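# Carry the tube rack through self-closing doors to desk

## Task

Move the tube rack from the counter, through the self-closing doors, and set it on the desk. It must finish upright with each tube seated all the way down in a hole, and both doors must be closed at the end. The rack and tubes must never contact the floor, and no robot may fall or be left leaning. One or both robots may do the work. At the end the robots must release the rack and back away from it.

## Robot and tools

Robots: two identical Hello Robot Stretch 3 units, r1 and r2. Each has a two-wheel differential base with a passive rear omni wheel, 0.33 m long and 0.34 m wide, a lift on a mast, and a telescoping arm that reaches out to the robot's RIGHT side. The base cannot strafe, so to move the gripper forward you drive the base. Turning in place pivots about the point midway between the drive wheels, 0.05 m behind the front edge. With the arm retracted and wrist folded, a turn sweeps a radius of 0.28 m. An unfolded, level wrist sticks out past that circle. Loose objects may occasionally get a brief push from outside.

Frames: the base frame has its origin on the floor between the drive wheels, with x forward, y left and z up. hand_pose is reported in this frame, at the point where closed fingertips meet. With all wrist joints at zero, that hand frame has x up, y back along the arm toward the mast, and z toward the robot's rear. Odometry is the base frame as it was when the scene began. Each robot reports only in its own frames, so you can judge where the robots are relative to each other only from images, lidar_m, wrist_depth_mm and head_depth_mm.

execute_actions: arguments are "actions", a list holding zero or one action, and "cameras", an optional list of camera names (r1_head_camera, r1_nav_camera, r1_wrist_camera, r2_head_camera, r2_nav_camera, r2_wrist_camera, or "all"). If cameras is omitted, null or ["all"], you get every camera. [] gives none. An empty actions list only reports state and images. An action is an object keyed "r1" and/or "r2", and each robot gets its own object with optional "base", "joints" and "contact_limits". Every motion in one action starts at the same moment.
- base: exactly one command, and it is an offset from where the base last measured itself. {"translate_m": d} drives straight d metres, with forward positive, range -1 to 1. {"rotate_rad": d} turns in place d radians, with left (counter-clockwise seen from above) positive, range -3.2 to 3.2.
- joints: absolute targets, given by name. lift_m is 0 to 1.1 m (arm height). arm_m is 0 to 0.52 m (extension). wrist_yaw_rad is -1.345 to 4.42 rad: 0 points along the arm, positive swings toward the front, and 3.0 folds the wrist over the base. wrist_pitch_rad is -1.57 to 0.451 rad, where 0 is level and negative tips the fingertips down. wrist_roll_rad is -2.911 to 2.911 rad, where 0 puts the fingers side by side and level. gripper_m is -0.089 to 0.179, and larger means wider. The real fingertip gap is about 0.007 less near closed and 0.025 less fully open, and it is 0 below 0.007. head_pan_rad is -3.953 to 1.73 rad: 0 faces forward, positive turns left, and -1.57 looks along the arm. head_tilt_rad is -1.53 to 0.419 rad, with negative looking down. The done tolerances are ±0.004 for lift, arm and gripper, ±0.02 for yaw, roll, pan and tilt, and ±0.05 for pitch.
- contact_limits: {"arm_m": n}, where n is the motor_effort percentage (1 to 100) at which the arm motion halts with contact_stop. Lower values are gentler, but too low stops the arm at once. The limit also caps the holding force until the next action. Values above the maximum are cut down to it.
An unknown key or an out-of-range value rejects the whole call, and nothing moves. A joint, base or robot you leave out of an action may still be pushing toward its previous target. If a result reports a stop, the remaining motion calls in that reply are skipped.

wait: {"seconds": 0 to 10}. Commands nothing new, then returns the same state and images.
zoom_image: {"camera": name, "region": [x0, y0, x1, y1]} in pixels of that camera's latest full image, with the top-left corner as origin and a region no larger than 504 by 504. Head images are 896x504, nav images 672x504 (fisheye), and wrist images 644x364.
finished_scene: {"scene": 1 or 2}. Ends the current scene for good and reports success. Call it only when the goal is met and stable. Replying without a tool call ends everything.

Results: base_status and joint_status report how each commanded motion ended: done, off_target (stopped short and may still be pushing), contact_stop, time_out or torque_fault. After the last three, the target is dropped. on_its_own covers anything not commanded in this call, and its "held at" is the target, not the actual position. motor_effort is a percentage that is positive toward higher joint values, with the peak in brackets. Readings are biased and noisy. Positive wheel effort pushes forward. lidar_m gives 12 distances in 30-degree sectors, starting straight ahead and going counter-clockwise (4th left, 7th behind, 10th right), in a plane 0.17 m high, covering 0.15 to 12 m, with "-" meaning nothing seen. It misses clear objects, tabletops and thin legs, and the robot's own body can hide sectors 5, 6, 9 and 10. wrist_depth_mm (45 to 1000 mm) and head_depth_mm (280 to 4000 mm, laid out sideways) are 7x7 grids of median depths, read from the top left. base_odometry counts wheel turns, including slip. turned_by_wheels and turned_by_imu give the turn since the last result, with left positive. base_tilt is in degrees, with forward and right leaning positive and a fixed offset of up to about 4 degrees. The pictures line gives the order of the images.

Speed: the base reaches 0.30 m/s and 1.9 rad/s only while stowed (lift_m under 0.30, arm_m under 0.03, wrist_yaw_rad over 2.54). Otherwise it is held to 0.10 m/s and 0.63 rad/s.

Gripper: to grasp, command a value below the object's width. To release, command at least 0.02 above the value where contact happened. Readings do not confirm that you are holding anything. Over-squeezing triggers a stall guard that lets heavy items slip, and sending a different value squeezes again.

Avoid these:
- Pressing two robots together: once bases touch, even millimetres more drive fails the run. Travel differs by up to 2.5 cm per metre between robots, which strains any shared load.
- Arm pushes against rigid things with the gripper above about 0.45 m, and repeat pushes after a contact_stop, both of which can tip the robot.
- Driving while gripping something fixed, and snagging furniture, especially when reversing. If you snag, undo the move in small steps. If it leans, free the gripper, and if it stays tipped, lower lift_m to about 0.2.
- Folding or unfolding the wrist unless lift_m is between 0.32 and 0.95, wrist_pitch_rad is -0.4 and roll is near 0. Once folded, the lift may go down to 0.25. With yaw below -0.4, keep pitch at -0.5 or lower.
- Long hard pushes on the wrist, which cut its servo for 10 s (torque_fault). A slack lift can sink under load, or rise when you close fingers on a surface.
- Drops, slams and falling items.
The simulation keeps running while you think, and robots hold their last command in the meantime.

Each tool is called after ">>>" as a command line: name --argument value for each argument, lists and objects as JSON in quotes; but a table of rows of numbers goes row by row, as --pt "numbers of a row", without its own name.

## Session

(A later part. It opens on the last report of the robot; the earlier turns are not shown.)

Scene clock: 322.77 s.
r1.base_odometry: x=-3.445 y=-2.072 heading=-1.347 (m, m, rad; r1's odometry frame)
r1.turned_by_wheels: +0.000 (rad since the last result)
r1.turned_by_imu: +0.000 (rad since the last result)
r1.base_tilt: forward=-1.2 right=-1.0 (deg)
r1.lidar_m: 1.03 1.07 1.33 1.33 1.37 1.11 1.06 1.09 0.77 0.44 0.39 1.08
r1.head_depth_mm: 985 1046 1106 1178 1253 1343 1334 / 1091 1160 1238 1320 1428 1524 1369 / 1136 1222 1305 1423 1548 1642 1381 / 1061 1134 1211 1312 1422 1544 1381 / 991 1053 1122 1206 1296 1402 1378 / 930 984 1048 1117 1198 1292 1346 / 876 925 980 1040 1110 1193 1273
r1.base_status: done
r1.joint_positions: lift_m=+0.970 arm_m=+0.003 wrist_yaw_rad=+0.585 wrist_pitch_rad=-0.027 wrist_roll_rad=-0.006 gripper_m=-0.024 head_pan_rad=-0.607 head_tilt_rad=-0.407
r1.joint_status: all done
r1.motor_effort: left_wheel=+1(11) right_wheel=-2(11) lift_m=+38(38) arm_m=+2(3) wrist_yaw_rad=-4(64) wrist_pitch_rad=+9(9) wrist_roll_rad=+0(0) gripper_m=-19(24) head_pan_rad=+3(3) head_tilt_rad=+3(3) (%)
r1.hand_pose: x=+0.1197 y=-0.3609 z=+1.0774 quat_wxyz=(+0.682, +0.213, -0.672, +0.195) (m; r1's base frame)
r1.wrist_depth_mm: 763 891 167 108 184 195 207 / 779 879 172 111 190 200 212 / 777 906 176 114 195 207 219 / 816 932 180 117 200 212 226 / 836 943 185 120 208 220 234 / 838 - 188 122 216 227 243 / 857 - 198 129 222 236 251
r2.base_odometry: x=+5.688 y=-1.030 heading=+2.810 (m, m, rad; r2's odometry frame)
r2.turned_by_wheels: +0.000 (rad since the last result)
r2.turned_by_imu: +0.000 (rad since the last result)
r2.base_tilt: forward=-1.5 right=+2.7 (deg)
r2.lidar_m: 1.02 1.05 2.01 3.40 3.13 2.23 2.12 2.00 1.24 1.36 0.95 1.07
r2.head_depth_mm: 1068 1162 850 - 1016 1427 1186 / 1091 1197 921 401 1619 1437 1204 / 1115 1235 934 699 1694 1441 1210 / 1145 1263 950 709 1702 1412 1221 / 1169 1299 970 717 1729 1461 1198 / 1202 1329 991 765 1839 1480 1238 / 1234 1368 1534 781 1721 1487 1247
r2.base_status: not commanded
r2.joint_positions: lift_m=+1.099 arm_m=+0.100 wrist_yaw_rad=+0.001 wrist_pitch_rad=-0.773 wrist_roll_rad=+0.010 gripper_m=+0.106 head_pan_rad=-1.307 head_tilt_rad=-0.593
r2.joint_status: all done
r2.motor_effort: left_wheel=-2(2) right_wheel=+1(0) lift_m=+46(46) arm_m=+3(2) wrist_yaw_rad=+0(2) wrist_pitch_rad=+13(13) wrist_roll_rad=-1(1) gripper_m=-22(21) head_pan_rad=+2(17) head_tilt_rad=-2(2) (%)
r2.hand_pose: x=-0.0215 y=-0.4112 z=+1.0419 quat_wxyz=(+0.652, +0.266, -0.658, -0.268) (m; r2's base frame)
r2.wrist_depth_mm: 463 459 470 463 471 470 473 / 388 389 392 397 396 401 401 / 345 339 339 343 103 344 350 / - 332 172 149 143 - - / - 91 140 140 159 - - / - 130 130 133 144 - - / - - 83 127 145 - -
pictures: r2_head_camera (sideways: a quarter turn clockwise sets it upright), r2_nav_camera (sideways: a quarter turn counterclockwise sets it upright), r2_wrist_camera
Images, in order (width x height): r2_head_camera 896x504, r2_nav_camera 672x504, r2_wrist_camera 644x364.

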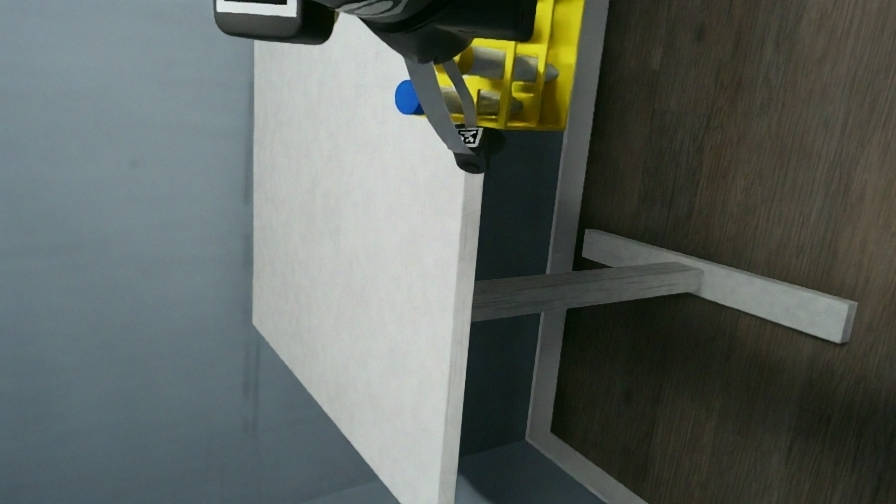

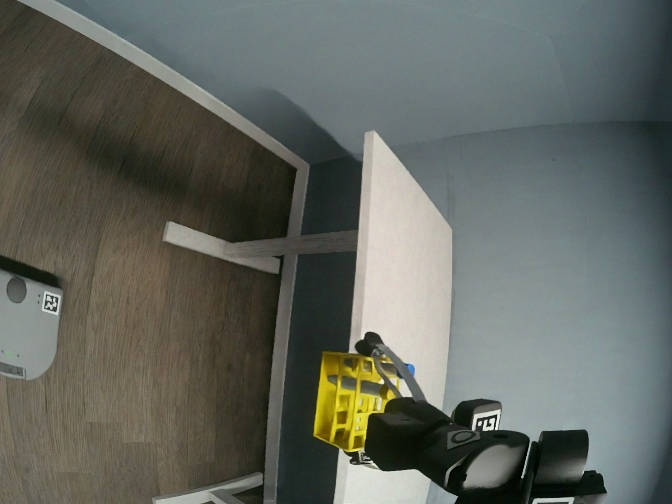

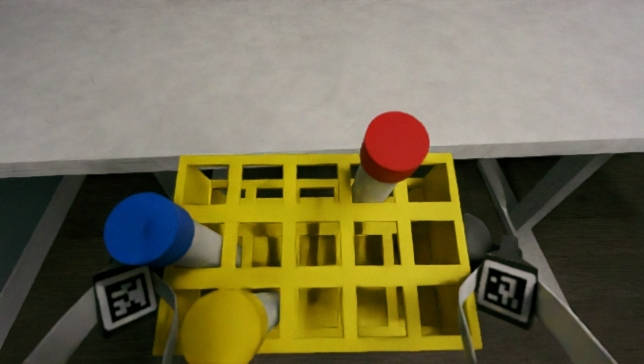

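>>> execute_actions --actions '[{"r2":{"joints":{"arm_m":0.47,"head_tilt_rad":-0.45},"contact_limits":{"arm_m":15}},"r1":{"base":{"translate_m":0.06},"joints":{"wrist_yaw_rad":0.4}}}]' --cameras '[]'

>>> execute_actions --actions '[{"r2":{"joints":{"wrist_pitch_rad":-1.06}},"r1":{"base":{"translate_m":0.05},"joints":{"wrist_yaw_rad":0.22}}}]' --cameras '["r2_head_camera","r2_wrist_camera","r1_wrist_camera"]'

Scene clock: 327.30 s.
r1.base_odometry: x=-3.432 y=-2.130 heading=-1.347 (m, m, rad; r1's odometry frame)
r1.turned_by_wheels: +0.000 (rad since the last result)
r1.turned_by_imu: -0.001 (rad since the last result)
r1.base_tilt: forward=-1.3 right=-1.0 (deg)
r1.lidar_m: 0.97 1.01 1.31 1.34 1.38 1.17 1.12 1.15 0.71 0.42 0.39 1.02
r1.head_depth_mm: 987 1042 1103 1176 1252 1344 1351 / 1088 1162 1235 1320 1430 1533 1362 / 1070 1145 1232 1346 1471 1588 1370 / 995 1062 1140 1225 1332 1463 1378 / 931 988 1058 1132 1221 1325 1357 / 875 928 983 1051 1124 1215 1284 / 824 868 920 979 1041 1117 1201
r1.base_status: done
r1.joint_positions: lift_m=+0.970 arm_m=+0.003 wrist_yaw_rad=+0.403 wrist_pitch_rad=-0.027 wrist_roll_rad=-0.006 gripper_m=-0.024 head_pan_rad=-0.607 head_tilt_rad=-0.407
r1.joint_status: all done
r1.motor_effort: left_wheel=+1(11) right_wheel=+0(9) lift_m=+38(38) arm_m=+2(3) wrist_yaw_rad=-2(62) wrist_pitch_rad=+9(9) wrist_roll_rad=+1(0) gripper_m=-18(25) head_pan_rad=+3(3) head_tilt_rad=+4(3) (%)
r1.hand_pose: x=+0.0788 y=-0.3829 z=+1.0774 quat_wxyz=(+0.697, +0.151, -0.688, +0.132) (m; r1's base frame)
r1.wrist_depth_mm: 798 156 163 109 195 216 242 / 795 160 168 112 202 223 252 / 813 165 172 116 208 232 260 / 829 945 177 118 214 239 272 / 835 987 181 121 223 249 284 / 872 - 183 123 235 259 294 / 873 - 193 129 236 270 311
r2.base_odometry: x=+5.688 y=-1.030 heading=+2.810 (m, m, rad; r2's odometry frame)
r2.turned_by_wheels: +0.000 (rad since the last result)
r2.turned_by_imu: +0.000 (rad since the last result)
r2.base_tilt: forward=-1.5 right=+2.7 (deg)
r2.lidar_m: 1.02 1.05 2.00 3.39 3.12 2.23 2.13 2.00 1.25 1.35 0.96 1.07
r2.head_depth_mm: 1072 1153 1203 724 643 1570 1303 / 1097 1180 1247 770 651 1602 1307 / 1123 1210 1272 827 1571 1623 1308 / 1159 1243 1318 841 1158 1537 1299 / 1188 1271 1369 853 1107 1590 1328 / 1209 1308 1438 868 1746 1651 1344 / 1249 1352 1472 1577 1681 1614 1350
r2.base_status: not commanded
r2.joint_positions: lift_m=+1.099 arm_m=+0.470 wrist_yaw_rad=+0.000 wrist_pitch_rad=-0.772 wrist_roll_rad=+0.010 gripper_m=+0.106 head_pan_rad=-1.307 head_tilt_rad=-0.458
r2.joint_status: all done
r2.motor_effort: left_wheel=-2(2) right_wheel=+0(1) lift_m=+46(47) arm_m=+4(4) wrist_yaw_rad=+0(0) wrist_pitch_rad=+12(13) wrist_roll_rad=-1(1) gripper_m=-21(21) head_pan_rad=+2(3) head_tilt_rad=+3(13) (%)
r2.contact_limits: arm_m 15 (drawing in: default 15, maximum 24; extending or still: default 21, maximum 35)
r2.hand_pose: x=-0.0216 y=-0.7814 z=+1.0421 quat_wxyz=(+0.652, +0.265, -0.658, -0.268) (m; r2's base frame)
r2.wrist_depth_mm: 465 466 462 466 460 468 469 / 390 394 388 391 393 394 390 / 340 336 339 341 103 339 344 / 300 296 173 148 144 301 303 / 265 91 140 141 160 272 268 / 241 130 130 132 144 - 244 / 220 214 83 128 145 217 224
pictures: none
No camera images: the call's "cameras" was empty. Leave "cameras" out to get every camera's image.

Scene clock: 329.07 s.
r1.base_odometry: x=-3.421 y=-2.179 heading=-1.347 (m, m, rad; r1's odometry frame)
r1.turned_by_wheels: +0.000 (rad since the last result)
r1.turned_by_imu: +0.000 (rad since the last result)
r1.base_tilt: forward=-1.2 right=-1.1 (deg)
r1.lidar_m: 0.92 0.95 1.28 1.30 1.37 1.22 1.17 1.21 0.66 0.40 0.39 0.97
r1.head_depth_mm: 986 1041 1101 1172 1255 1341 1342 / 1064 1135 1223 1316 1424 1534 1370 / 1011 1087 1173 1273 1389 1525 1373 / 940 1008 1079 1171 1260 1375 1383 / 882 936 999 1072 1156 1254 1313 / 828 874 930 993 1061 1146 1240 / 781 824 871 925 988 1061 1141
r1.base_status: done
r1.joint_positions: lift_m=+0.970 arm_m=+0.003 wrist_yaw_rad=+0.228 wrist_pitch_rad=-0.027 wrist_roll_rad=-0.006 gripper_m=-0.024 head_pan_rad=-0.607 head_tilt_rad=-0.407
r1.joint_status: all done
r1.motor_effort: left_wheel=+2(10) right_wheel=-1(10) lift_m=+38(38) arm_m=+2(2) wrist_yaw_rad=-6(55) wrist_pitch_rad=+9(9) wrist_roll_rad=+1(0) gripper_m=-18(22) head_pan_rad=+3(4) head_tilt_rad=+4(3) (%)
r1.hand_pose: x=+0.0364 y=-0.3967 z=+1.0774 quat_wxyz=(+0.706, +0.090, -0.699, +0.071) (m; r1's base frame)
r1.wrist_depth_mm: 803 145 160 109 210 247 304 / 818 148 164 112 216 258 319 / 848 152 168 115 224 268 336 / 871 156 172 118 232 281 354 / 882 162 176 121 242 293 371 / 910 165 176 123 262 306 396 / 934 170 189 130 264 322 422
r2.base_odometry: x=+5.688 y=-1.030 heading=+2.810 (m, m, rad; r2's odometry frame)
r2.turned_by_wheels: +0.000 (rad since the last result)
r2.turned_by_imu: +0.000 (rad since the last result)
r2.base_tilt: forward=-1.5 right=+2.6 (deg)
r2.lidar_m: 1.02 1.05 1.99 3.40 3.12 2.22 2.12 2.01 1.24 1.36 0.95 1.07
r2.head_depth_mm: 1071 1148 1223 686 643 1582 1300 / 1098 1178 1250 749 650 1614 1306 / 1125 1204 1281 826 1592 1621 1318 / 1149 1249 1320 840 1162 1542 1303 / 1180 1274 1359 852 1108 1606 1330 / 1210 1318 1440 869 1774 1647 1338 / 1251 1350 1483 1583 1675 1621 1345
r2.base_status: not commanded
r2.joint_positions: lift_m=+1.099 arm_m=+0.470 wrist_yaw_rad=+0.000 wrist_pitch_rad=-1.068 wrist_roll_rad=+0.010 gripper_m=+0.106 head_pan_rad=-1.307 head_tilt_rad=-0.458
r2.joint_status: all done
r2.motor_effort: left_wheel=-1(1) right_wheel=+0(1) lift_m=+47(46) arm_m=+3(2) wrist_yaw_rad=+0(1) wrist_pitch_rad=+4(11) wrist_roll_rad=-1(1) gripper_m=-21(21) head_pan_rad=+3(3) head_tilt_rad=+4(4) (%)
r2.hand_pose: x=-0.0216 y=-0.7170 z=+1.0020 quat_wxyz=(+0.606, +0.358, -0.611, -0.362) (m; r2's base frame)
r2.wrist_depth_mm: 271 273 273 273 276 280 277 / 257 255 258 261 258 260 262 / 239 242 242 243 103 244 247 / 224 226 172 149 143 230 233 / 213 91 140 141 159 221 218 / 203 - 131 133 144 - 209 / 193 191 83 127 144 196 198
pictures: r1_wrist_camera, r2_head_camera (sideways: a quarter turn clockwise sets it upright), r2_wrist_camera
Images, in order (width x height): r1_wrist_camera 644x364, r2_head_camera 896x504, r2_wrist_camera 644x364.

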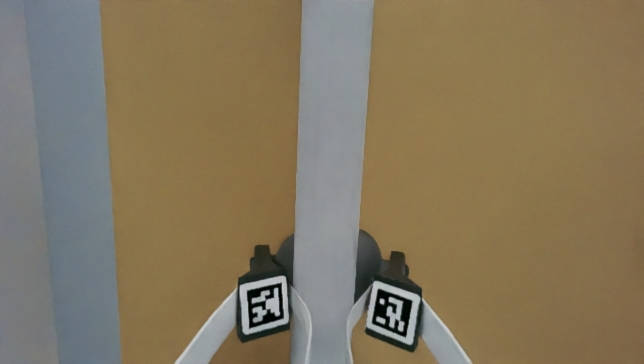

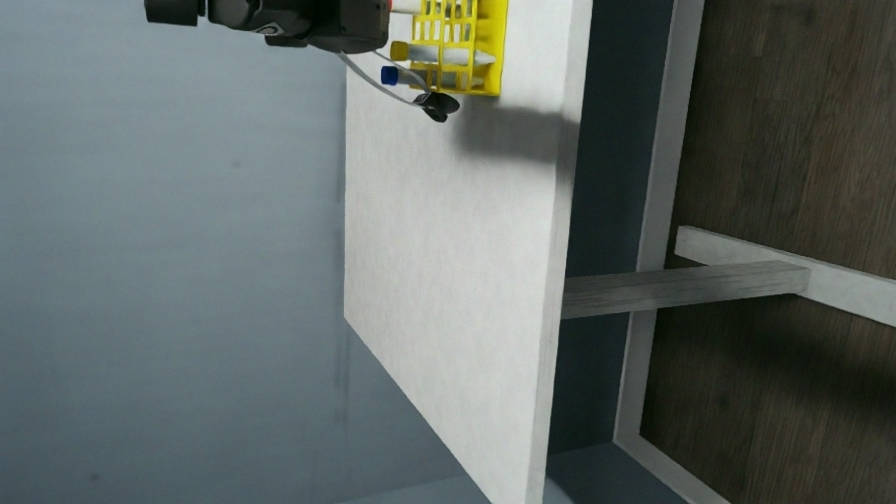

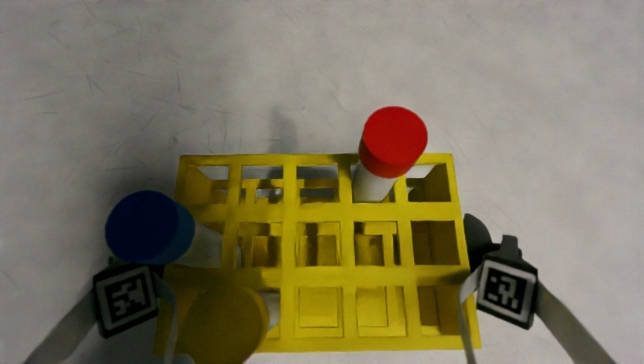

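>>> execute_actions --actions '[{"r2":{"joints":{"lift_m":1.086,"head_pan_rad":-1.45}},"r1":{"base":{"translate_m":0.05},"joints":{"wrist_yaw_rad":0.05}}}]' --cameras '["r2_head_camera"]'

>>> zoom_image --camera "r2_head_camera" --region '[330, 20, 580, 240]'

Scene clock: 333.93 s.
r1.base_odometry: x=-3.410 y=-2.228 heading=-1.347 (m, m, rad; r1's odometry frame)
r1.turned_by_wheels: +0.000 (rad since the last result)
r1.turned_by_imu: -0.001 (rad since the last result)
r1.base_tilt: forward=-1.2 right=-1.0 (deg)
r1.lidar_m: 0.87 0.90 1.21 1.29 1.38 1.27 1.22 1.26 0.61 0.38 0.41 0.92
r1.head_depth_mm: 986 1041 1102 1174 1255 1342 1338 / 1029 1110 1187 1288 1389 1516 1369 / 957 1026 1105 1202 1311 1443 1370 / 889 949 1018 1096 1190 1299 1345 / 830 884 944 1015 1089 1184 1280 / 782 828 880 935 1003 1081 1173 / 737 776 821 876 933 1000 1074
r1.base_status: done
r1.joint_positions: lift_m=+0.970 arm_m=+0.003 wrist_yaw_rad=+0.046 wrist_pitch_rad=-0.027 wrist_roll_rad=-0.006 gripper_m=-0.024 head_pan_rad=-0.607 head_tilt_rad=-0.407
r1.joint_status: all done
r1.motor_effort: left_wheel=+0(11) right_wheel=+2(10) lift_m=+38(38) arm_m=+2(2) wrist_yaw_rad=+3(55) wrist_pitch_rad=+9(9) wrist_roll_rad=+0(0) gripper_m=-19(23) head_pan_rad=+4(3) head_tilt_rad=+4(4) (%)
r1.hand_pose: x=-0.0097 y=-0.4031 z=+1.0774 quat_wxyz=(+0.709, +0.026, -0.704, +0.007) (m; r1's base frame)
r1.wrist_depth_mm: 671 134 157 109 233 307 452 / 687 137 159 112 240 322 488 / 702 140 164 116 250 341 524 / 721 143 168 119 261 359 574 / 745 146 172 121 276 383 632 / 760 150 171 123 308 403 706 / 788 154 185 129 289 434 724
r2.base_odometry: x=+5.688 y=-1.030 heading=+2.810 (m, m, rad; r2's odometry frame)
r2.turned_by_wheels: +0.000 (rad since the last result)
r2.turned_by_imu: +0.000 (rad since the last result)
r2.base_tilt: forward=-1.5 right=+2.6 (deg)
r2.lidar_m: 1.02 1.05 1.98 3.39 3.12 2.22 2.12 2.00 1.24 1.36 0.96 1.07
r2.head_depth_mm: 1089 - 1239 759 645 1597 1302 / 1099 1158 - 691 655 1601 1316 / 1108 1193 1264 728 661 1638 1319 / 1123 1210 1287 843 670 1625 1321 / 1138 1232 1305 855 1138 1539 1294 / 1150 1246 1327 871 1069 1610 1344 / 1168 1266 1374 883 1669 1684 1352
r2.base_status: not commanded
r2.joint_positions: lift_m=+1.092 arm_m=+0.470 wrist_yaw_rad=+0.000 wrist_pitch_rad=-1.043 wrist_roll_rad=+0.010 gripper_m=+0.106 head_pan_rad=-1.443 head_tilt_rad=-0.458
r2.joint_status: lift_m contact_stop (moved -0.007 of -0.013); the others done
r2.on_its_own: lift_m is slack since a contact_stop, until your next command for it (your +1.086 is given up)
r2.motor_effort: left_wheel=-1(3) right_wheel=+2(1) lift_m=+32(39) arm_m=+3(4) wrist_yaw_rad=+1(1) wrist_pitch_rad=-10(11) wrist_roll_rad=-1(1) gripper_m=-21(22) head_pan_rad=-3(13) head_tilt_rad=+3(3) (%)
r2.hand_pose: x=-0.0216 y=-0.7229 z=+0.9975 quat_wxyz=(+0.610, +0.350, -0.616, -0.354) (m; r2's base frame)
r2.wrist_depth_mm: 278 278 281 280 281 285 283 / 258 258 257 262 263 263 263 / 240 243 243 244 106 245 246 / 226 227 173 150 148 232 228 / 212 92 140 141 159 219 218 / 201 - 87 132 144 - 204 / 191 191 83 157 146 192 193
pictures: r2_head_camera (sideways: a quarter turn clockwise sets it upright)
Images, in order (width x height): r2_head_camera 896x504.

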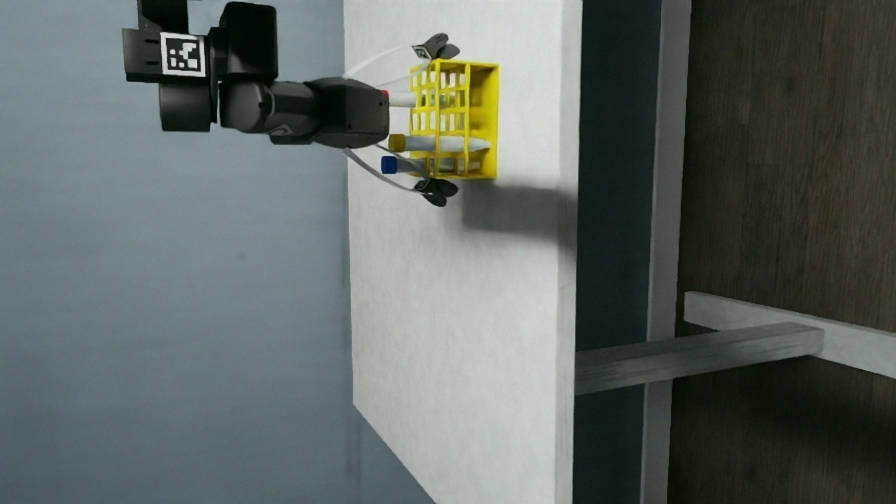

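Region (330, 20, 580, 240) of r2_head_camera's 896x504 image, scaled by 2.016, with more detail than that image has; it fills the top 444 rows of this view, and the rest is white.

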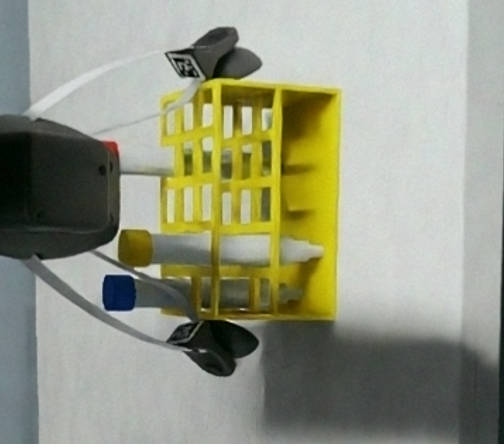

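>>> execute_actions --actions '[{"r2":{"joints":{"gripper_m":0.179,"lift_m":1.095}},"r1":{"base":{"translate_m":0.065},"joints":{"wrist_yaw_rad":0.0,"arm_m":0.07}}}]' --cameras '["r2_wrist_camera"]'

>>> execute_actions --actions '[{"r2":{"joints":{"arm_m":0.3,"lift_m":1.1}},"r1":{"base":{"translate_m":0.08},"joints":{"arm_m":0.2}}}]' --cameras '["r2_wrist_camera","r2_head_camera","r1_wrist_camera"]'

Scene clock: 337.37 s.
r1.base_odometry: x=-3.395 y=-2.291 heading=-1.347 (m, m, rad; r1's odometry frame)
r1.turned_by_wheels: +0.000 (rad since the last result)
r1.turned_by_imu: +0.000 (rad since the last result)
r1.base_tilt: forward=-1.1 right=-1.0 (deg)
r1.lidar_m: 0.81 0.84 1.12 1.28 1.38 1.34 1.28 1.32 0.65 0.45 0.98 0.85
r1.head_depth_mm: 983 1039 1098 1166 1246 1344 1342 / 948 1027 1113 1219 1337 1473 1367 / 881 943 1020 1104 1207 1337 1365 / 819 875 940 1014 1098 1199 1290 / 767 816 870 935 1009 1090 1194 / 721 763 810 863 926 997 1084 / 679 717 762 809 859 921 993
r1.base_status: done
r1.joint_positions: lift_m=+0.970 arm_m=+0.070 wrist_yaw_rad=+0.004 wrist_pitch_rad=-0.025 wrist_roll_rad=-0.006 gripper_m=-0.024 head_pan_rad=-0.607 head_tilt_rad=-0.407
r1.joint_status: all done
r1.motor_effort: left_wheel=+1(5) right_wheel=-1(4) lift_m=+38(39) arm_m=+3(9) wrist_yaw_rad=-3(15) wrist_pitch_rad=+9(9) wrist_roll_rad=+0(0) gripper_m=-19(20) head_pan_rad=+4(3) head_tilt_rad=+5(4) (%)
r1.hand_pose: x=-0.0204 y=-0.4703 z=+1.0778 quat_wxyz=(+0.709, +0.011, -0.705, -0.008) (m; r1's base frame)
r1.wrist_depth_mm: 596 135 155 105 220 278 377 / 604 137 158 109 227 289 400 / 621 140 162 111 236 304 426 / 635 144 167 114 245 319 458 / 655 147 170 117 255 336 497 / 679 151 170 119 281 352 534 / 695 154 183 123 280 374 586
r2.base_odometry: x=+5.688 y=-1.030 heading=+2.810 (m, m, rad; r2's odometry frame)
r2.turned_by_wheels: +0.000 (rad since the last result)
r2.turned_by_imu: +0.000 (rad since the last result)
r2.base_tilt: forward=-1.5 right=+2.7 (deg)
r2.lidar_m: 1.02 1.05 1.93 3.40 3.12 2.22 2.12 1.99 1.24 1.36 0.96 1.08
r2.head_depth_mm: 1091 - 1240 755 646 1598 1303 / 1097 1157 - 691 652 1608 1306 / 1110 1190 1263 732 660 1604 1321 / 1119 1206 1283 838 666 1623 1325 / 1140 1226 1299 854 1142 1522 1295 / 1153 1252 1335 869 1067 1613 1339 / 1164 1266 1368 883 1667 1671 1344
r2.base_status: not commanded
r2.joint_positions: lift_m=+1.095 arm_m=+0.470 wrist_yaw_rad=+0.000 wrist_pitch_rad=-1.064 wrist_roll_rad=+0.010 gripper_m=+0.179 head_pan_rad=-1.443 head_tilt_rad=-0.458
r2.joint_status: all done
r2.motor_effort: left_wheel=-2(2) right_wheel=+2(1) lift_m=+42(40) arm_m=+2(3) wrist_yaw_rad=+1(1) wrist_pitch_rad=+2(10) wrist_roll_rad=-1(1) gripper_m=+1(100) head_pan_rad=-3(3) head_tilt_rad=+3(4) (%)
r2.hand_pose: x=-0.0216 y=-0.7180 z=+0.9976 quat_wxyz=(+0.606, +0.357, -0.612, -0.361) (m; r2's base frame)
r2.wrist_depth_mm: 265 268 271 270 274 274 277 / 251 252 253 254 255 259 255 / 236 236 238 238 102 240 242 / 223 142 173 146 142 225 226 / 211 91 140 174 160 214 215 / - 139 84 131 159 198 203 / 186 188 122 188 159 190 192
pictures: r2_wrist_camera
Images, in order (width x height): r2_wrist_camera 644x364.

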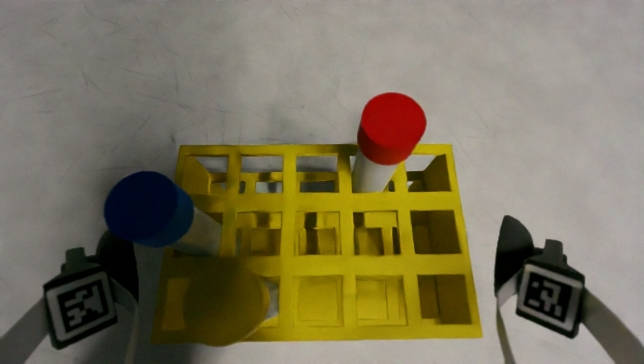

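Scene clock: 339.87 s.
r1.base_odometry: x=-3.377 y=-2.369 heading=-1.347 (m, m, rad; r1's odometry frame)
r1.turned_by_wheels: +0.000 (rad since the last result)
r1.turned_by_imu: +0.000 (rad since the last result)
r1.base_tilt: forward=-1.3 right=-1.0 (deg)
r1.lidar_m: 0.73 0.75 1.01 1.27 1.38 1.42 1.36 1.40 0.75 0.60 0.99 0.76
r1.head_depth_mm: 924 995 1076 1157 1239 1342 1339 / 850 917 997 1092 1209 1345 1372 / 790 846 914 992 1084 1195 1295 / 734 784 841 906 982 1072 1187 / 688 728 781 836 902 975 1066 / 646 685 727 775 832 898 967 / 608 643 681 723 773 826 890
r1.base_status: done
r1.joint_positions: lift_m=+0.970 arm_m=+0.200 wrist_yaw_rad=+0.023 wrist_pitch_rad=-0.024 wrist_roll_rad=-0.006 gripper_m=-0.024 head_pan_rad=-0.607 head_tilt_rad=-0.407
r1.joint_status: all done
r1.on_its_own: wrist_yaw_rad is at rest, and its effort (-17) is outside its rest range (-12 to +12)
r1.motor_effort: left_wheel=+4(5) right_wheel=-7(9) lift_m=+38(38) arm_m=+4(7) wrist_yaw_rad=-17(23) wrist_pitch_rad=+8(8) wrist_roll_rad=+0(0) gripper_m=-19(20) head_pan_rad=+3(3) head_tilt_rad=+3(3) (%)
r1.hand_pose: x=-0.0156 y=-0.6002 z=+1.0782 quat_wxyz=(+0.709, +0.017, -0.705, +0.000) (m; r1's base frame)
r1.wrist_depth_mm: 481 148 160 106 197 224 257 / 496 153 164 108 204 230 268 / 506 156 168 111 210 241 280 / 517 161 172 115 216 248 293 / 533 165 176 117 224 259 307 / 549 170 177 119 239 269 320 / 559 175 190 125 243 281 340
r2.base_odometry: x=+5.688 y=-1.030 heading=+2.810 (m, m, rad; r2's odometry frame)
r2.turned_by_wheels: +0.000 (rad since the last result)
r2.turned_by_imu: +0.000 (rad since the last result)
r2.base_tilt: forward=-1.5 right=+2.6 (deg)
r2.lidar_m: 1.02 1.05 1.83 3.39 3.10 2.22 2.12 2.00 1.24 1.36 0.95 1.07
r2.head_depth_mm: 1081 - 1218 799 647 1583 1306 / 1102 1179 - 689 652 1608 1316 / 1111 1195 1274 734 661 1621 1318 / 1118 1218 1291 844 670 1624 1321 / 1135 1226 1300 856 1143 1534 1294 / 1157 1244 1328 869 1069 1596 1349 / 1165 1255 1378 883 1662 1664 1350
r2.base_status: not commanded
r2.joint_positions: lift_m=+1.099 arm_m=+0.300 wrist_yaw_rad=+0.000 wrist_pitch_rad=-1.065 wrist_roll_rad=+0.010 gripper_m=+0.179 head_pan_rad=-1.443 head_tilt_rad=-0.458
r2.joint_status: all done
r2.motor_effort: left_wheel=-1(1) right_wheel=+1(0) lift_m=+46(47) arm_m=-3(1) wrist_yaw_rad=-1(1) wrist_pitch_rad=+3(3) wrist_roll_rad=-1(1) gripper_m=+1(1) head_pan_rad=-3(3) head_tilt_rad=+3(2) (%)
r2.hand_pose: x=-0.0216 y=-0.5484 z=+1.0023 quat_wxyz=(+0.606, +0.357, -0.612, -0.361) (m; r2's base frame)
r2.wrist_depth_mm: 274 275 225 225 272 280 283 / 256 258 255 256 256 262 264 / 241 244 242 244 247 246 246 / 227 226 229 228 232 230 234 / 213 216 220 222 223 226 - / - - - - - - - / - - - - - - -
pictures: r1_wrist_camera, r2_head_camera (sideways: a quarter turn clockwise sets it upright), r2_wrist_camera
Images, in order (width x height): r1_wrist_camera 644x364, r2_head_camera 896x504, r2_wrist_camera 644x364.

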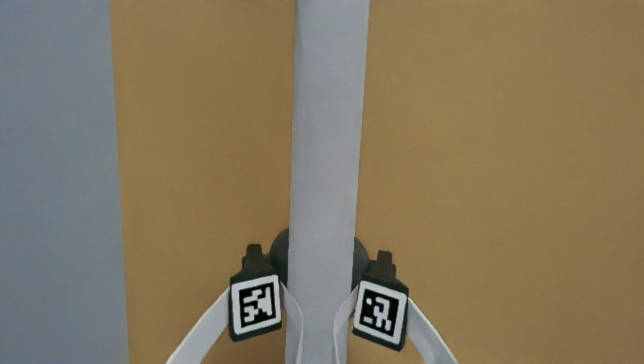

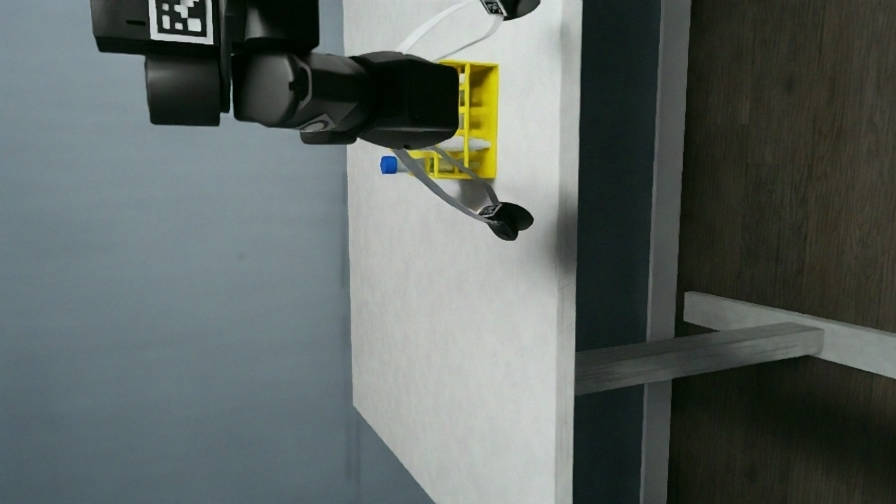

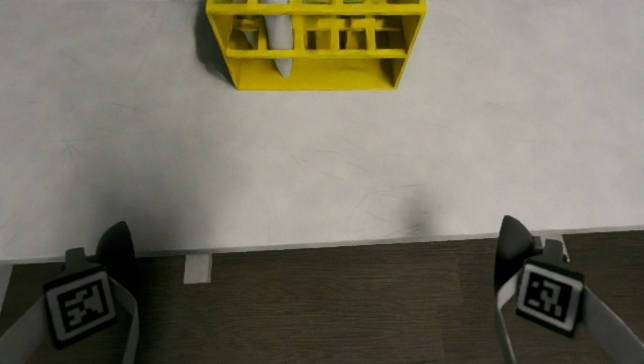

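>>> execute_actions --actions '[{"r2":{"joints":{"arm_m":0.0}},"r1":{"base":{"translate_m":0.045},"joints":{"arm_m":0.38}}}]' --cameras '[]'

>>> execute_actions --actions '[{"r2":{"joints":{"wrist_pitch_rad":0.0,"lift_m":0.92}},"r1":{"base":{"translate_m":0.015},"joints":{"arm_m":0.51}}}]' --cameras '["r2_wrist_camera","r2_head_camera","r1_wrist_camera","r1_nav_camera"]'

Scene clock: 344.33 s.
r1.base_odometry: x=-3.367 y=-2.413 heading=-1.347 (m, m, rad; r1's odometry frame)
r1.turned_by_wheels: +0.000 (rad since the last result)
r1.turned_by_imu: -0.001 (rad since the last result)
r1.base_tilt: forward=-1.2 right=-1.0 (deg)
r1.lidar_m: 0.68 0.71 0.95 1.27 1.38 1.47 1.41 1.39 0.89 0.80 0.99 0.72
r1.head_depth_mm: 866 944 1030 1118 1218 1326 1338 / 797 862 938 1017 1128 1258 1324 / 738 792 856 931 1014 1113 1236 / 688 734 787 848 923 1006 1114 / 643 683 730 783 840 915 996 / 604 639 680 725 777 837 906 / 571 601 638 675 722 773 832
r1.base_status: done
r1.joint_positions: lift_m=+0.970 arm_m=+0.380 wrist_yaw_rad=+0.154 wrist_pitch_rad=-0.021 wrist_roll_rad=-0.007 gripper_m=-0.024 head_pan_rad=-0.607 head_tilt_rad=-0.407
r1.joint_status: all done
r1.on_its_own: wrist_yaw_rad is held at +0.152, not at your +0.000, by its stall guard, which is not easing now
r1.motor_effort: left_wheel=+2(20) right_wheel=-3(32) lift_m=+38(38) arm_m=+2(8) wrist_yaw_rad=-1(67) wrist_pitch_rad=+7(8) wrist_roll_rad=+1(1) gripper_m=-18(27) head_pan_rad=+3(2) head_tilt_rad=+3(4) (%)
r1.hand_pose: x=+0.0178 y=-0.7775 z=+1.0788 quat_wxyz=(+0.708, +0.062, -0.702, +0.047) (m; r1's base frame)
r1.wrist_depth_mm: 354 339 172 107 175 177 178 / 361 346 176 109 180 182 183 / 372 357 181 112 185 186 188 / 382 366 186 115 189 191 193 / 393 377 190 117 194 196 197 / 407 392 195 120 200 202 204 / 415 396 203 125 206 208 209
r2.base_odometry: x=+5.688 y=-1.030 heading=+2.810 (m, m, rad; r2's odometry frame)
r2.turned_by_wheels: +0.000 (rad since the last result)
r2.turned_by_imu: +0.000 (rad since the last result)
r2.base_tilt: forward=-1.5 right=+2.7 (deg)
r2.lidar_m: 1.02 1.05 1.67 3.39 3.12 2.23 2.12 1.99 1.24 1.36 0.96 1.08
r2.head_depth_mm: 1080 - - - - - - / 1098 1185 1246 691 - 1643 1241 / 1110 1203 1274 735 660 1643 1274 / 1123 1212 1278 842 668 1627 1253 / 1146 1222 1295 857 1144 1536 1264 / 1150 1242 1333 867 1073 1600 1334 / 1166 1264 1371 882 1672 1666 1364
r2.base_status: not commanded
r2.joint_positions: lift_m=+1.099 arm_m=+0.003 wrist_yaw_rad=+0.000 wrist_pitch_rad=-1.065 wrist_roll_rad=+0.010 gripper_m=+0.179 head_pan_rad=-1.443 head_tilt_rad=-0.458
r2.joint_status: all done
joint sent to its limit — the command would take r2.arm_m past its lower limit, so that joint was sent only as far as its limit.
r2.motor_effort: left_wheel=-2(1) right_wheel=+1(1) lift_m=+46(46) arm_m=-2(3) wrist_yaw_rad=+0(0) wrist_pitch_rad=+3(3) wrist_roll_rad=-1(1) gripper_m=+1(1) head_pan_rad=-3(3) head_tilt_rad=+3(3) (%)
r2.hand_pose: x=-0.0216 y=-0.2510 z=+1.0023 quat_wxyz=(+0.606, +0.357, -0.612, -0.361) (m; r2's base frame)
r2.wrist_depth_mm: - - - - - - - / - - - - - - - / - - - - - - - / - - - - - - - / - - - - - - - / - - - - - - - / - - - - - - -
pictures: none
No camera images: the call's "cameras" was empty. Leave "cameras" out to get every camera's image.

Scene clock: 347.30 s.
r1.base_odometry: x=-3.364 y=-2.428 heading=-1.346 (m, m, rad; r1's odometry frame)
r1.turned_by_wheels: +0.000 (rad since the last result)
r1.turned_by_imu: -0.001 (rad since the last result)
r1.base_tilt: forward=-1.2 right=-1.0 (deg)
r1.lidar_m: 0.67 0.69 0.93 1.26 1.39 1.48 1.42 1.39 0.99 0.94 0.98 0.70
r1.head_depth_mm: 846 919 1007 1103 1203 1321 1336 / 777 842 913 1001 1101 1237 1316 / 719 772 835 903 990 1098 1213 / 672 717 769 830 899 982 1085 / 626 668 712 763 824 893 973 / 590 624 665 707 759 817 885 / 556 586 621 659 704 755 811
r1.base_status: done
r1.joint_positions: lift_m=+0.970 arm_m=+0.510 wrist_yaw_rad=+0.199 wrist_pitch_rad=-0.020 wrist_roll_rad=-0.007 gripper_m=-0.024 head_pan_rad=-0.607 head_tilt_rad=-0.407
r1.joint_status: all done
r1.on_its_own: wrist_yaw_rad is held at +0.197, not at your +0.000, by its stall guard, which is not easing now
r1.motor_effort: left_wheel=+3(10) right_wheel=-3(12) lift_m=+38(38) arm_m=+2(6) wrist_yaw_rad=-1(21) wrist_pitch_rad=+7(7) wrist_roll_rad=+1(1) gripper_m=-18(20) head_pan_rad=+3(4) head_tilt_rad=+4(4) (%)
r1.hand_pose: x=+0.0292 y=-0.9054 z=+1.0792 quat_wxyz=(+0.707, +0.077, -0.700, +0.063) (m; r1's base frame)
r1.wrist_depth_mm: 226 202 184 107 169 162 156 / 233 206 189 110 172 165 159 / 239 214 194 112 177 169 163 / 246 219 199 115 180 173 166 / 252 226 204 117 185 177 170 / 262 231 222 120 187 181 173 / 272 254 216 126 195 185 178
r2.base_odometry: x=+5.688 y=-1.030 heading=+2.810 (m, m, rad; r2's odometry frame)
r2.turned_by_wheels: +0.000 (rad since the last result)
r2.turned_by_imu: +0.000 (rad since the last result)
r2.base_tilt: forward=-1.5 right=+2.7 (deg)
r2.lidar_m: 1.02 1.05 1.54 3.40 3.12 2.22 2.12 2.00 1.24 1.36 0.96 1.07
r2.head_depth_mm: 1090 1167 1237 802 646 - - / 1099 1182 1253 689 652 - - / 1112 1194 1264 737 660 1623 1301 / 1119 1209 1283 841 637 1634 1321 / 1136 1225 1308 853 1141 1535 1288 / 1149 1252 1330 867 1075 1617 1338 / 1174 1268 1370 880 1661 1677 1356
r2.base_status: not commanded
r2.joint_positions: lift_m=+0.921 arm_m=+0.003 wrist_yaw_rad=+0.000 wrist_pitch_rad=-0.024 wrist_roll_rad=+0.010 gripper_m=+0.179 head_pan_rad=-1.443 head_tilt_rad=-0.458
r2.joint_status: all done
r2.motor_effort: left_wheel=-1(1) right_wheel=+1(1) lift_m=+18(41) arm_m=-1(3) wrist_yaw_rad=+0(0) wrist_pitch_rad=+13(14) wrist_roll_rad=-1(1) gripper_m=+1(1) head_pan_rad=-3(3) head_tilt_rad=+4(4) (%)
r2.hand_pose: x=-0.0214 y=-0.4036 z=+1.0291 quat_wxyz=(+0.704, +0.009, -0.710, -0.009) (m; r2's base frame)
r2.wrist_depth_mm: - - - - - - - / - - - - - - - / - - - - - - - / - 785 770 509 740 734 727 / 417 437 403 406 402 440 396 / 323 328 - - - - 848 / - - - - - - -
pictures: r1_nav_camera (sideways: a quarter turn counterclockwise sets it upright), r1_wrist_camera, r2_head_camera (sideways: a quarter turn clockwise sets it upright), r2_wrist_camera
Images, in order (width x height): r1_nav_camera 672x504, r1_wrist_camera 644x364, r2_head_camera 896x504, r2_wrist_camera 644x364.

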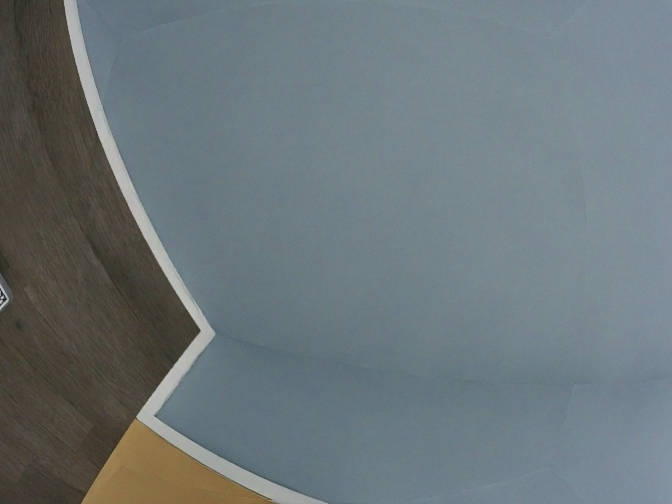

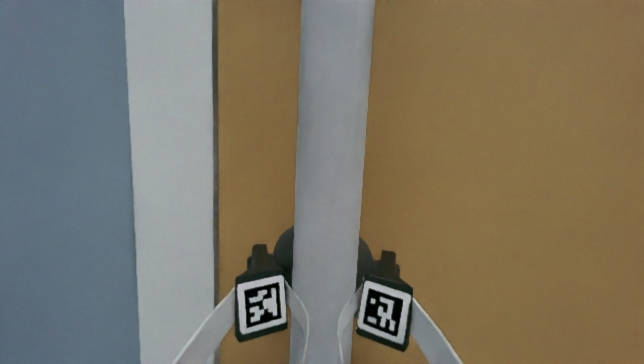

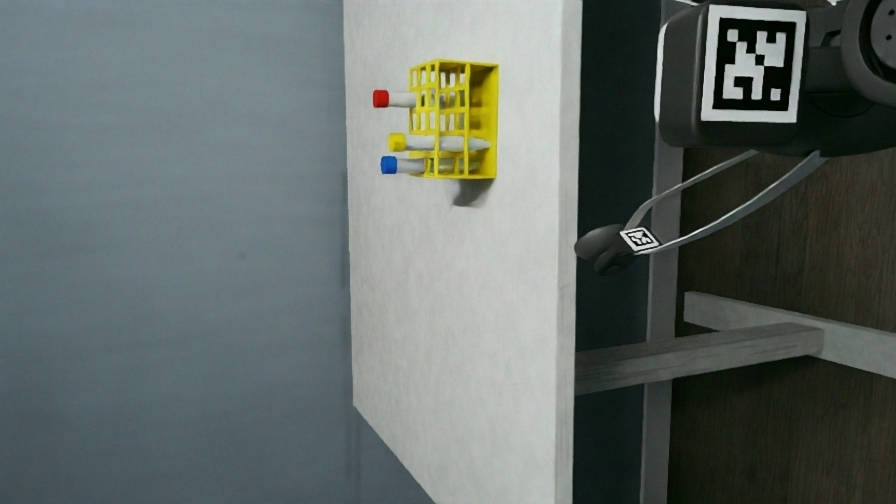

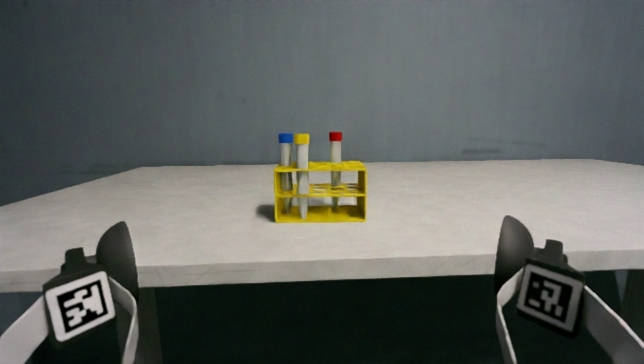

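All three tubes are seated. Release r1.

>>> execute_actions --actions '[{"r1":{"joints":{"gripper_m":0.1}}}]' --cameras '[]'

>>> execute_actions --actions '[{"r1":{"joints":{"arm_m":0.2,"head_pan_rad":-1.57}},"r2":{"joints":{"wrist_pitch_rad":-1.0}}}]' --cameras '["r1_wrist_camera","r1_nav_camera","r2_head_camera"]'

Scene clock: 349.47 s.
r1.base_odometry: x=-3.364 y=-2.428 heading=-1.347 (m, m, rad; r1's odometry frame)
r1.turned_by_wheels: +0.000 (rad since the last result)
r1.turned_by_imu: -0.001 (rad since the last result)
r1.base_tilt: forward=-1.3 right=-1.0 (deg)
r1.lidar_m: 0.67 0.69 0.93 1.26 1.39 1.48 1.42 1.39 1.00 0.95 0.98 0.70
r1.head_depth_mm: 845 919 1007 1105 1199 1318 1338 / 780 841 912 998 1106 1232 1315 / 721 772 835 906 994 1094 1216 / 672 716 768 830 898 982 1081 / 628 668 712 764 823 892 974 / 590 624 664 708 760 818 888 / 557 586 621 659 704 754 814
r1.base_status: not commanded
r1.joint_positions: lift_m=+0.970 arm_m=+0.510 wrist_yaw_rad=+0.196 wrist_pitch_rad=-0.020 wrist_roll_rad=-0.007 gripper_m=+0.100 head_pan_rad=-0.607 head_tilt_rad=-0.407
r1.joint_status: all done
r1.on_its_own: wrist_yaw_rad is held at +0.197, not at your +0.000, by its stall guard, which is not easing now
r1.motor_effort: left_wheel=+1(2) right_wheel=+0(3) lift_m=+38(38) arm_m=+1(3) wrist_yaw_rad=+2(2) wrist_pitch_rad=+6(7) wrist_roll_rad=+1(1) gripper_m=+0(82) head_pan_rad=+3(3) head_tilt_rad=+4(4) (%)
r1.hand_pose: x=+0.0283 y=-0.9057 z=+1.0793 quat_wxyz=(+0.707, +0.076, -0.700, +0.062) (m; r1's base frame)
r1.wrist_depth_mm: 225 202 202 127 186 178 171 / 231 206 206 130 191 182 174 / 237 213 211 134 195 185 178 / 246 219 217 136 200 190 182 / 252 224 222 140 205 194 185 / 259 248 230 146 211 197 189 / 269 239 234 153 216 200 194
r2.base_odometry: x=+5.688 y=-1.030 heading=+2.810 (m, m, rad; r2's odometry frame)
r2.turned_by_wheels: +0.000 (rad since the last result)
r2.turned_by_imu: +0.000 (rad since the last result)
r2.base_tilt: forward=-1.5 right=+2.7 (deg)
r2.lidar_m: 1.02 1.05 1.51 3.40 3.11 2.22 2.12 2.01 1.24 1.35 0.95 1.07
r2.head_depth_mm: 1085 1165 1236 801 644 - - / 1103 1178 1247 691 651 - - / 1118 1193 1269 736 659 1619 1307 / 1124 1216 1281 842 638 1641 1321 / 1139 1227 1307 856 1138 1540 1299 / 1154 1239 1327 869 1073 1606 1342 / 1168 1263 1370 881 1659 1675 1353
r2.base_status: not commanded
r2.joint_positions: lift_m=+0.921 arm_m=+0.003 wrist_yaw_rad=+0.000 wrist_pitch_rad=-0.024 wrist_roll_rad=+0.010 gripper_m=+0.179 head_pan_rad=-1.443 head_tilt_rad=-0.458
r2.joint_status: not commanded
r2.motor_effort: left_wheel=-2(1) right_wheel=+1(0) lift_m=+18(18) arm_m=-2(2) wrist_yaw_rad=+1(1) wrist_pitch_rad=+13(13) wrist_roll_rad=-1(1) gripper_m=+1(1) head_pan_rad=-3(3) head_tilt_rad=+4(3) (%)
r2.hand_pose: x=-0.0214 y=-0.4036 z=+1.0291 quat_wxyz=(+0.704, +0.009, -0.710, -0.009) (m; r2's base frame)
r2.wrist_depth_mm: - - - - - - - / - - - - - - - / - - - - - - - / - 795 770 509 749 736 723 / 419 433 411 401 401 434 397 / 326 327 - - - - 814 / - - - - - - -
pictures: none
No camera images: the call's "cameras" was empty. Leave "cameras" out to get every camera's image.

Scene clock: 352.97 s.
r1.base_odometry: x=-3.364 y=-2.428 heading=-1.347 (m, m, rad; r1's odometry frame)
r1.turned_by_wheels: +0.000 (rad since the last result)
r1.turned_by_imu: -0.001 (rad since the last result)
r1.base_tilt: forward=-1.2 right=-1.0 (deg)
r1.lidar_m: 0.67 0.69 0.93 1.26 1.38 1.48 1.42 1.39 1.00 0.95 0.98 0.70
r1.head_depth_mm: 791 849 914 - - 1191 1295 / 792 849 914 - - 1193 1295 / 792 849 914 - - 1190 1303 / 788 838 903 972 1093 1189 1302 / 787 837 901 982 1065 1185 1302 / 789 845 911 987 1076 1188 1291 / 789 845 911 987 1079 1188 1296
r1.base_status: not commanded
r1.joint_positions: lift_m=+0.970 arm_m=+0.200 wrist_yaw_rad=+0.197 wrist_pitch_rad=-0.020 wrist_roll_rad=-0.007 gripper_m=+0.100 head_pan_rad=-1.563 head_tilt_rad=-0.407
r1.joint_status: all done
r1.on_its_own: wrist_yaw_rad is held at +0.197, not at your +0.000, by its stall guard, which is not easing now
r1.motor_effort: left_wheel=+0(0) right_wheel=+1(1) lift_m=+38(38) arm_m=-3(4) wrist_yaw_rad=+0(2) wrist_pitch_rad=+7(6) wrist_roll_rad=+1(1) gripper_m=+0(1) head_pan_rad=-2(37) head_tilt_rad=+4(4) (%)
r1.hand_pose: x=+0.0286 y=-0.5960 z=+1.0793 quat_wxyz=(+0.707, +0.076, -0.700, +0.063) (m; r1's base frame)
r1.wrist_depth_mm: 570 537 510 483 457 444 425 / 580 558 526 488 468 453 437 / 598 562 535 505 475 464 442 / 612 580 548 518 495 475 454 / 627 598 559 527 503 479 458 / 646 629 572 541 527 492 474 / 656 634 600 552 524 499 487
r2.base_odometry: x=+5.688 y=-1.030 heading=+2.810 (m, m, rad; r2's odometry frame)
r2.turned_by_wheels: +0.000 (rad since the last result)
r2.turned_by_imu: +0.000 (rad since the last result)
r2.base_tilt: forward=-1.5 right=+2.7 (deg)
r2.lidar_m: 1.02 1.05 1.51 3.39 3.13 2.22 2.12 2.00 1.24 1.35 0.95 1.07
r2.head_depth_mm: 1085 1168 1229 801 647 1588 1378 / 1102 1179 1244 690 654 1621 1389 / 1109 1202 1266 735 661 1618 1322 / 1121 1208 1285 839 666 1632 1327 / 1135 1225 1309 852 1145 1542 1288 / 1147 1245 1324 868 1070 1619 1345 / 1168 1252 1376 882 1657 1670 1353
r2.base_status: not commanded
r2.joint_positions: lift_m=+0.921 arm_m=+0.003 wrist_yaw_rad=+0.000 wrist_pitch_rad=-1.005 wrist_roll_rad=+0.010 gripper_m=+0.179 head_pan_rad=-1.443 head_tilt_rad=-0.458
r2.joint_status: all done
r2.motor_effort: left_wheel=-1(1) right_wheel=+1(1) lift_m=+18(18) arm_m=-2(2) wrist_yaw_rad=+0(0) wrist_pitch_rad=+3(11) wrist_roll_rad=-1(1) gripper_m=+1(1) head_pan_rad=-3(3) head_tilt_rad=+4(3) (%)
r2.hand_pose: x=-0.0216 y=-0.2650 z=+0.8301 quat_wxyz=(+0.617, +0.339, -0.622, -0.343) (m; r2's base frame)
r2.wrist_depth_mm: - - - - - - - / - - - - - - - / - - - - - - - / - - - - - - - / - - - - - - - / 942 954 938 955 952 997 956 / 886 895 889 905 899 911 898
pictures: r1_nav_camera (sideways: a quarter turn counterclockwise sets it upright), r1_wrist_camera, r2_head_camera (sideways: a quarter turn clockwise sets it upright)
Images, in order (width x height): r1_nav_camera 672x504, r1_wrist_camera 644x364, r2_head_camera 896x504.

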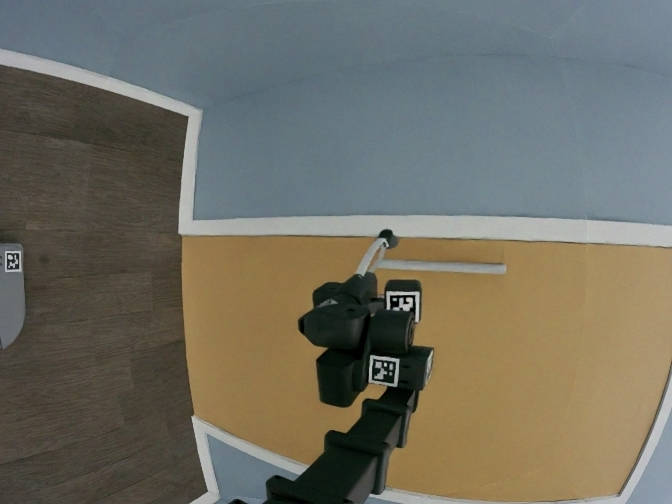

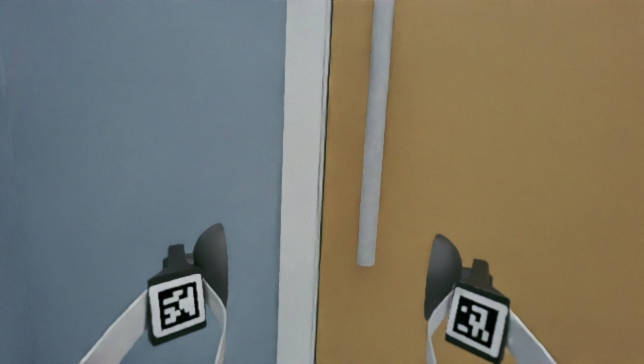

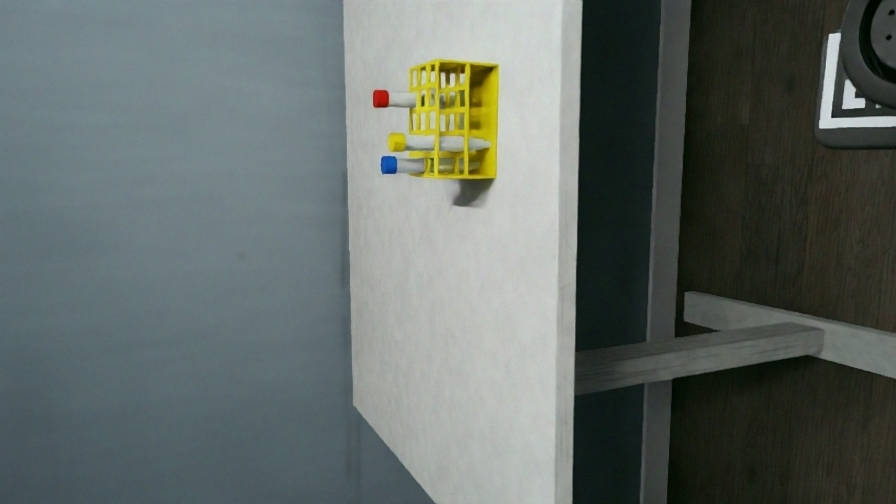

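>>> finished_scene --scene 1

The scene is finished: the task was done.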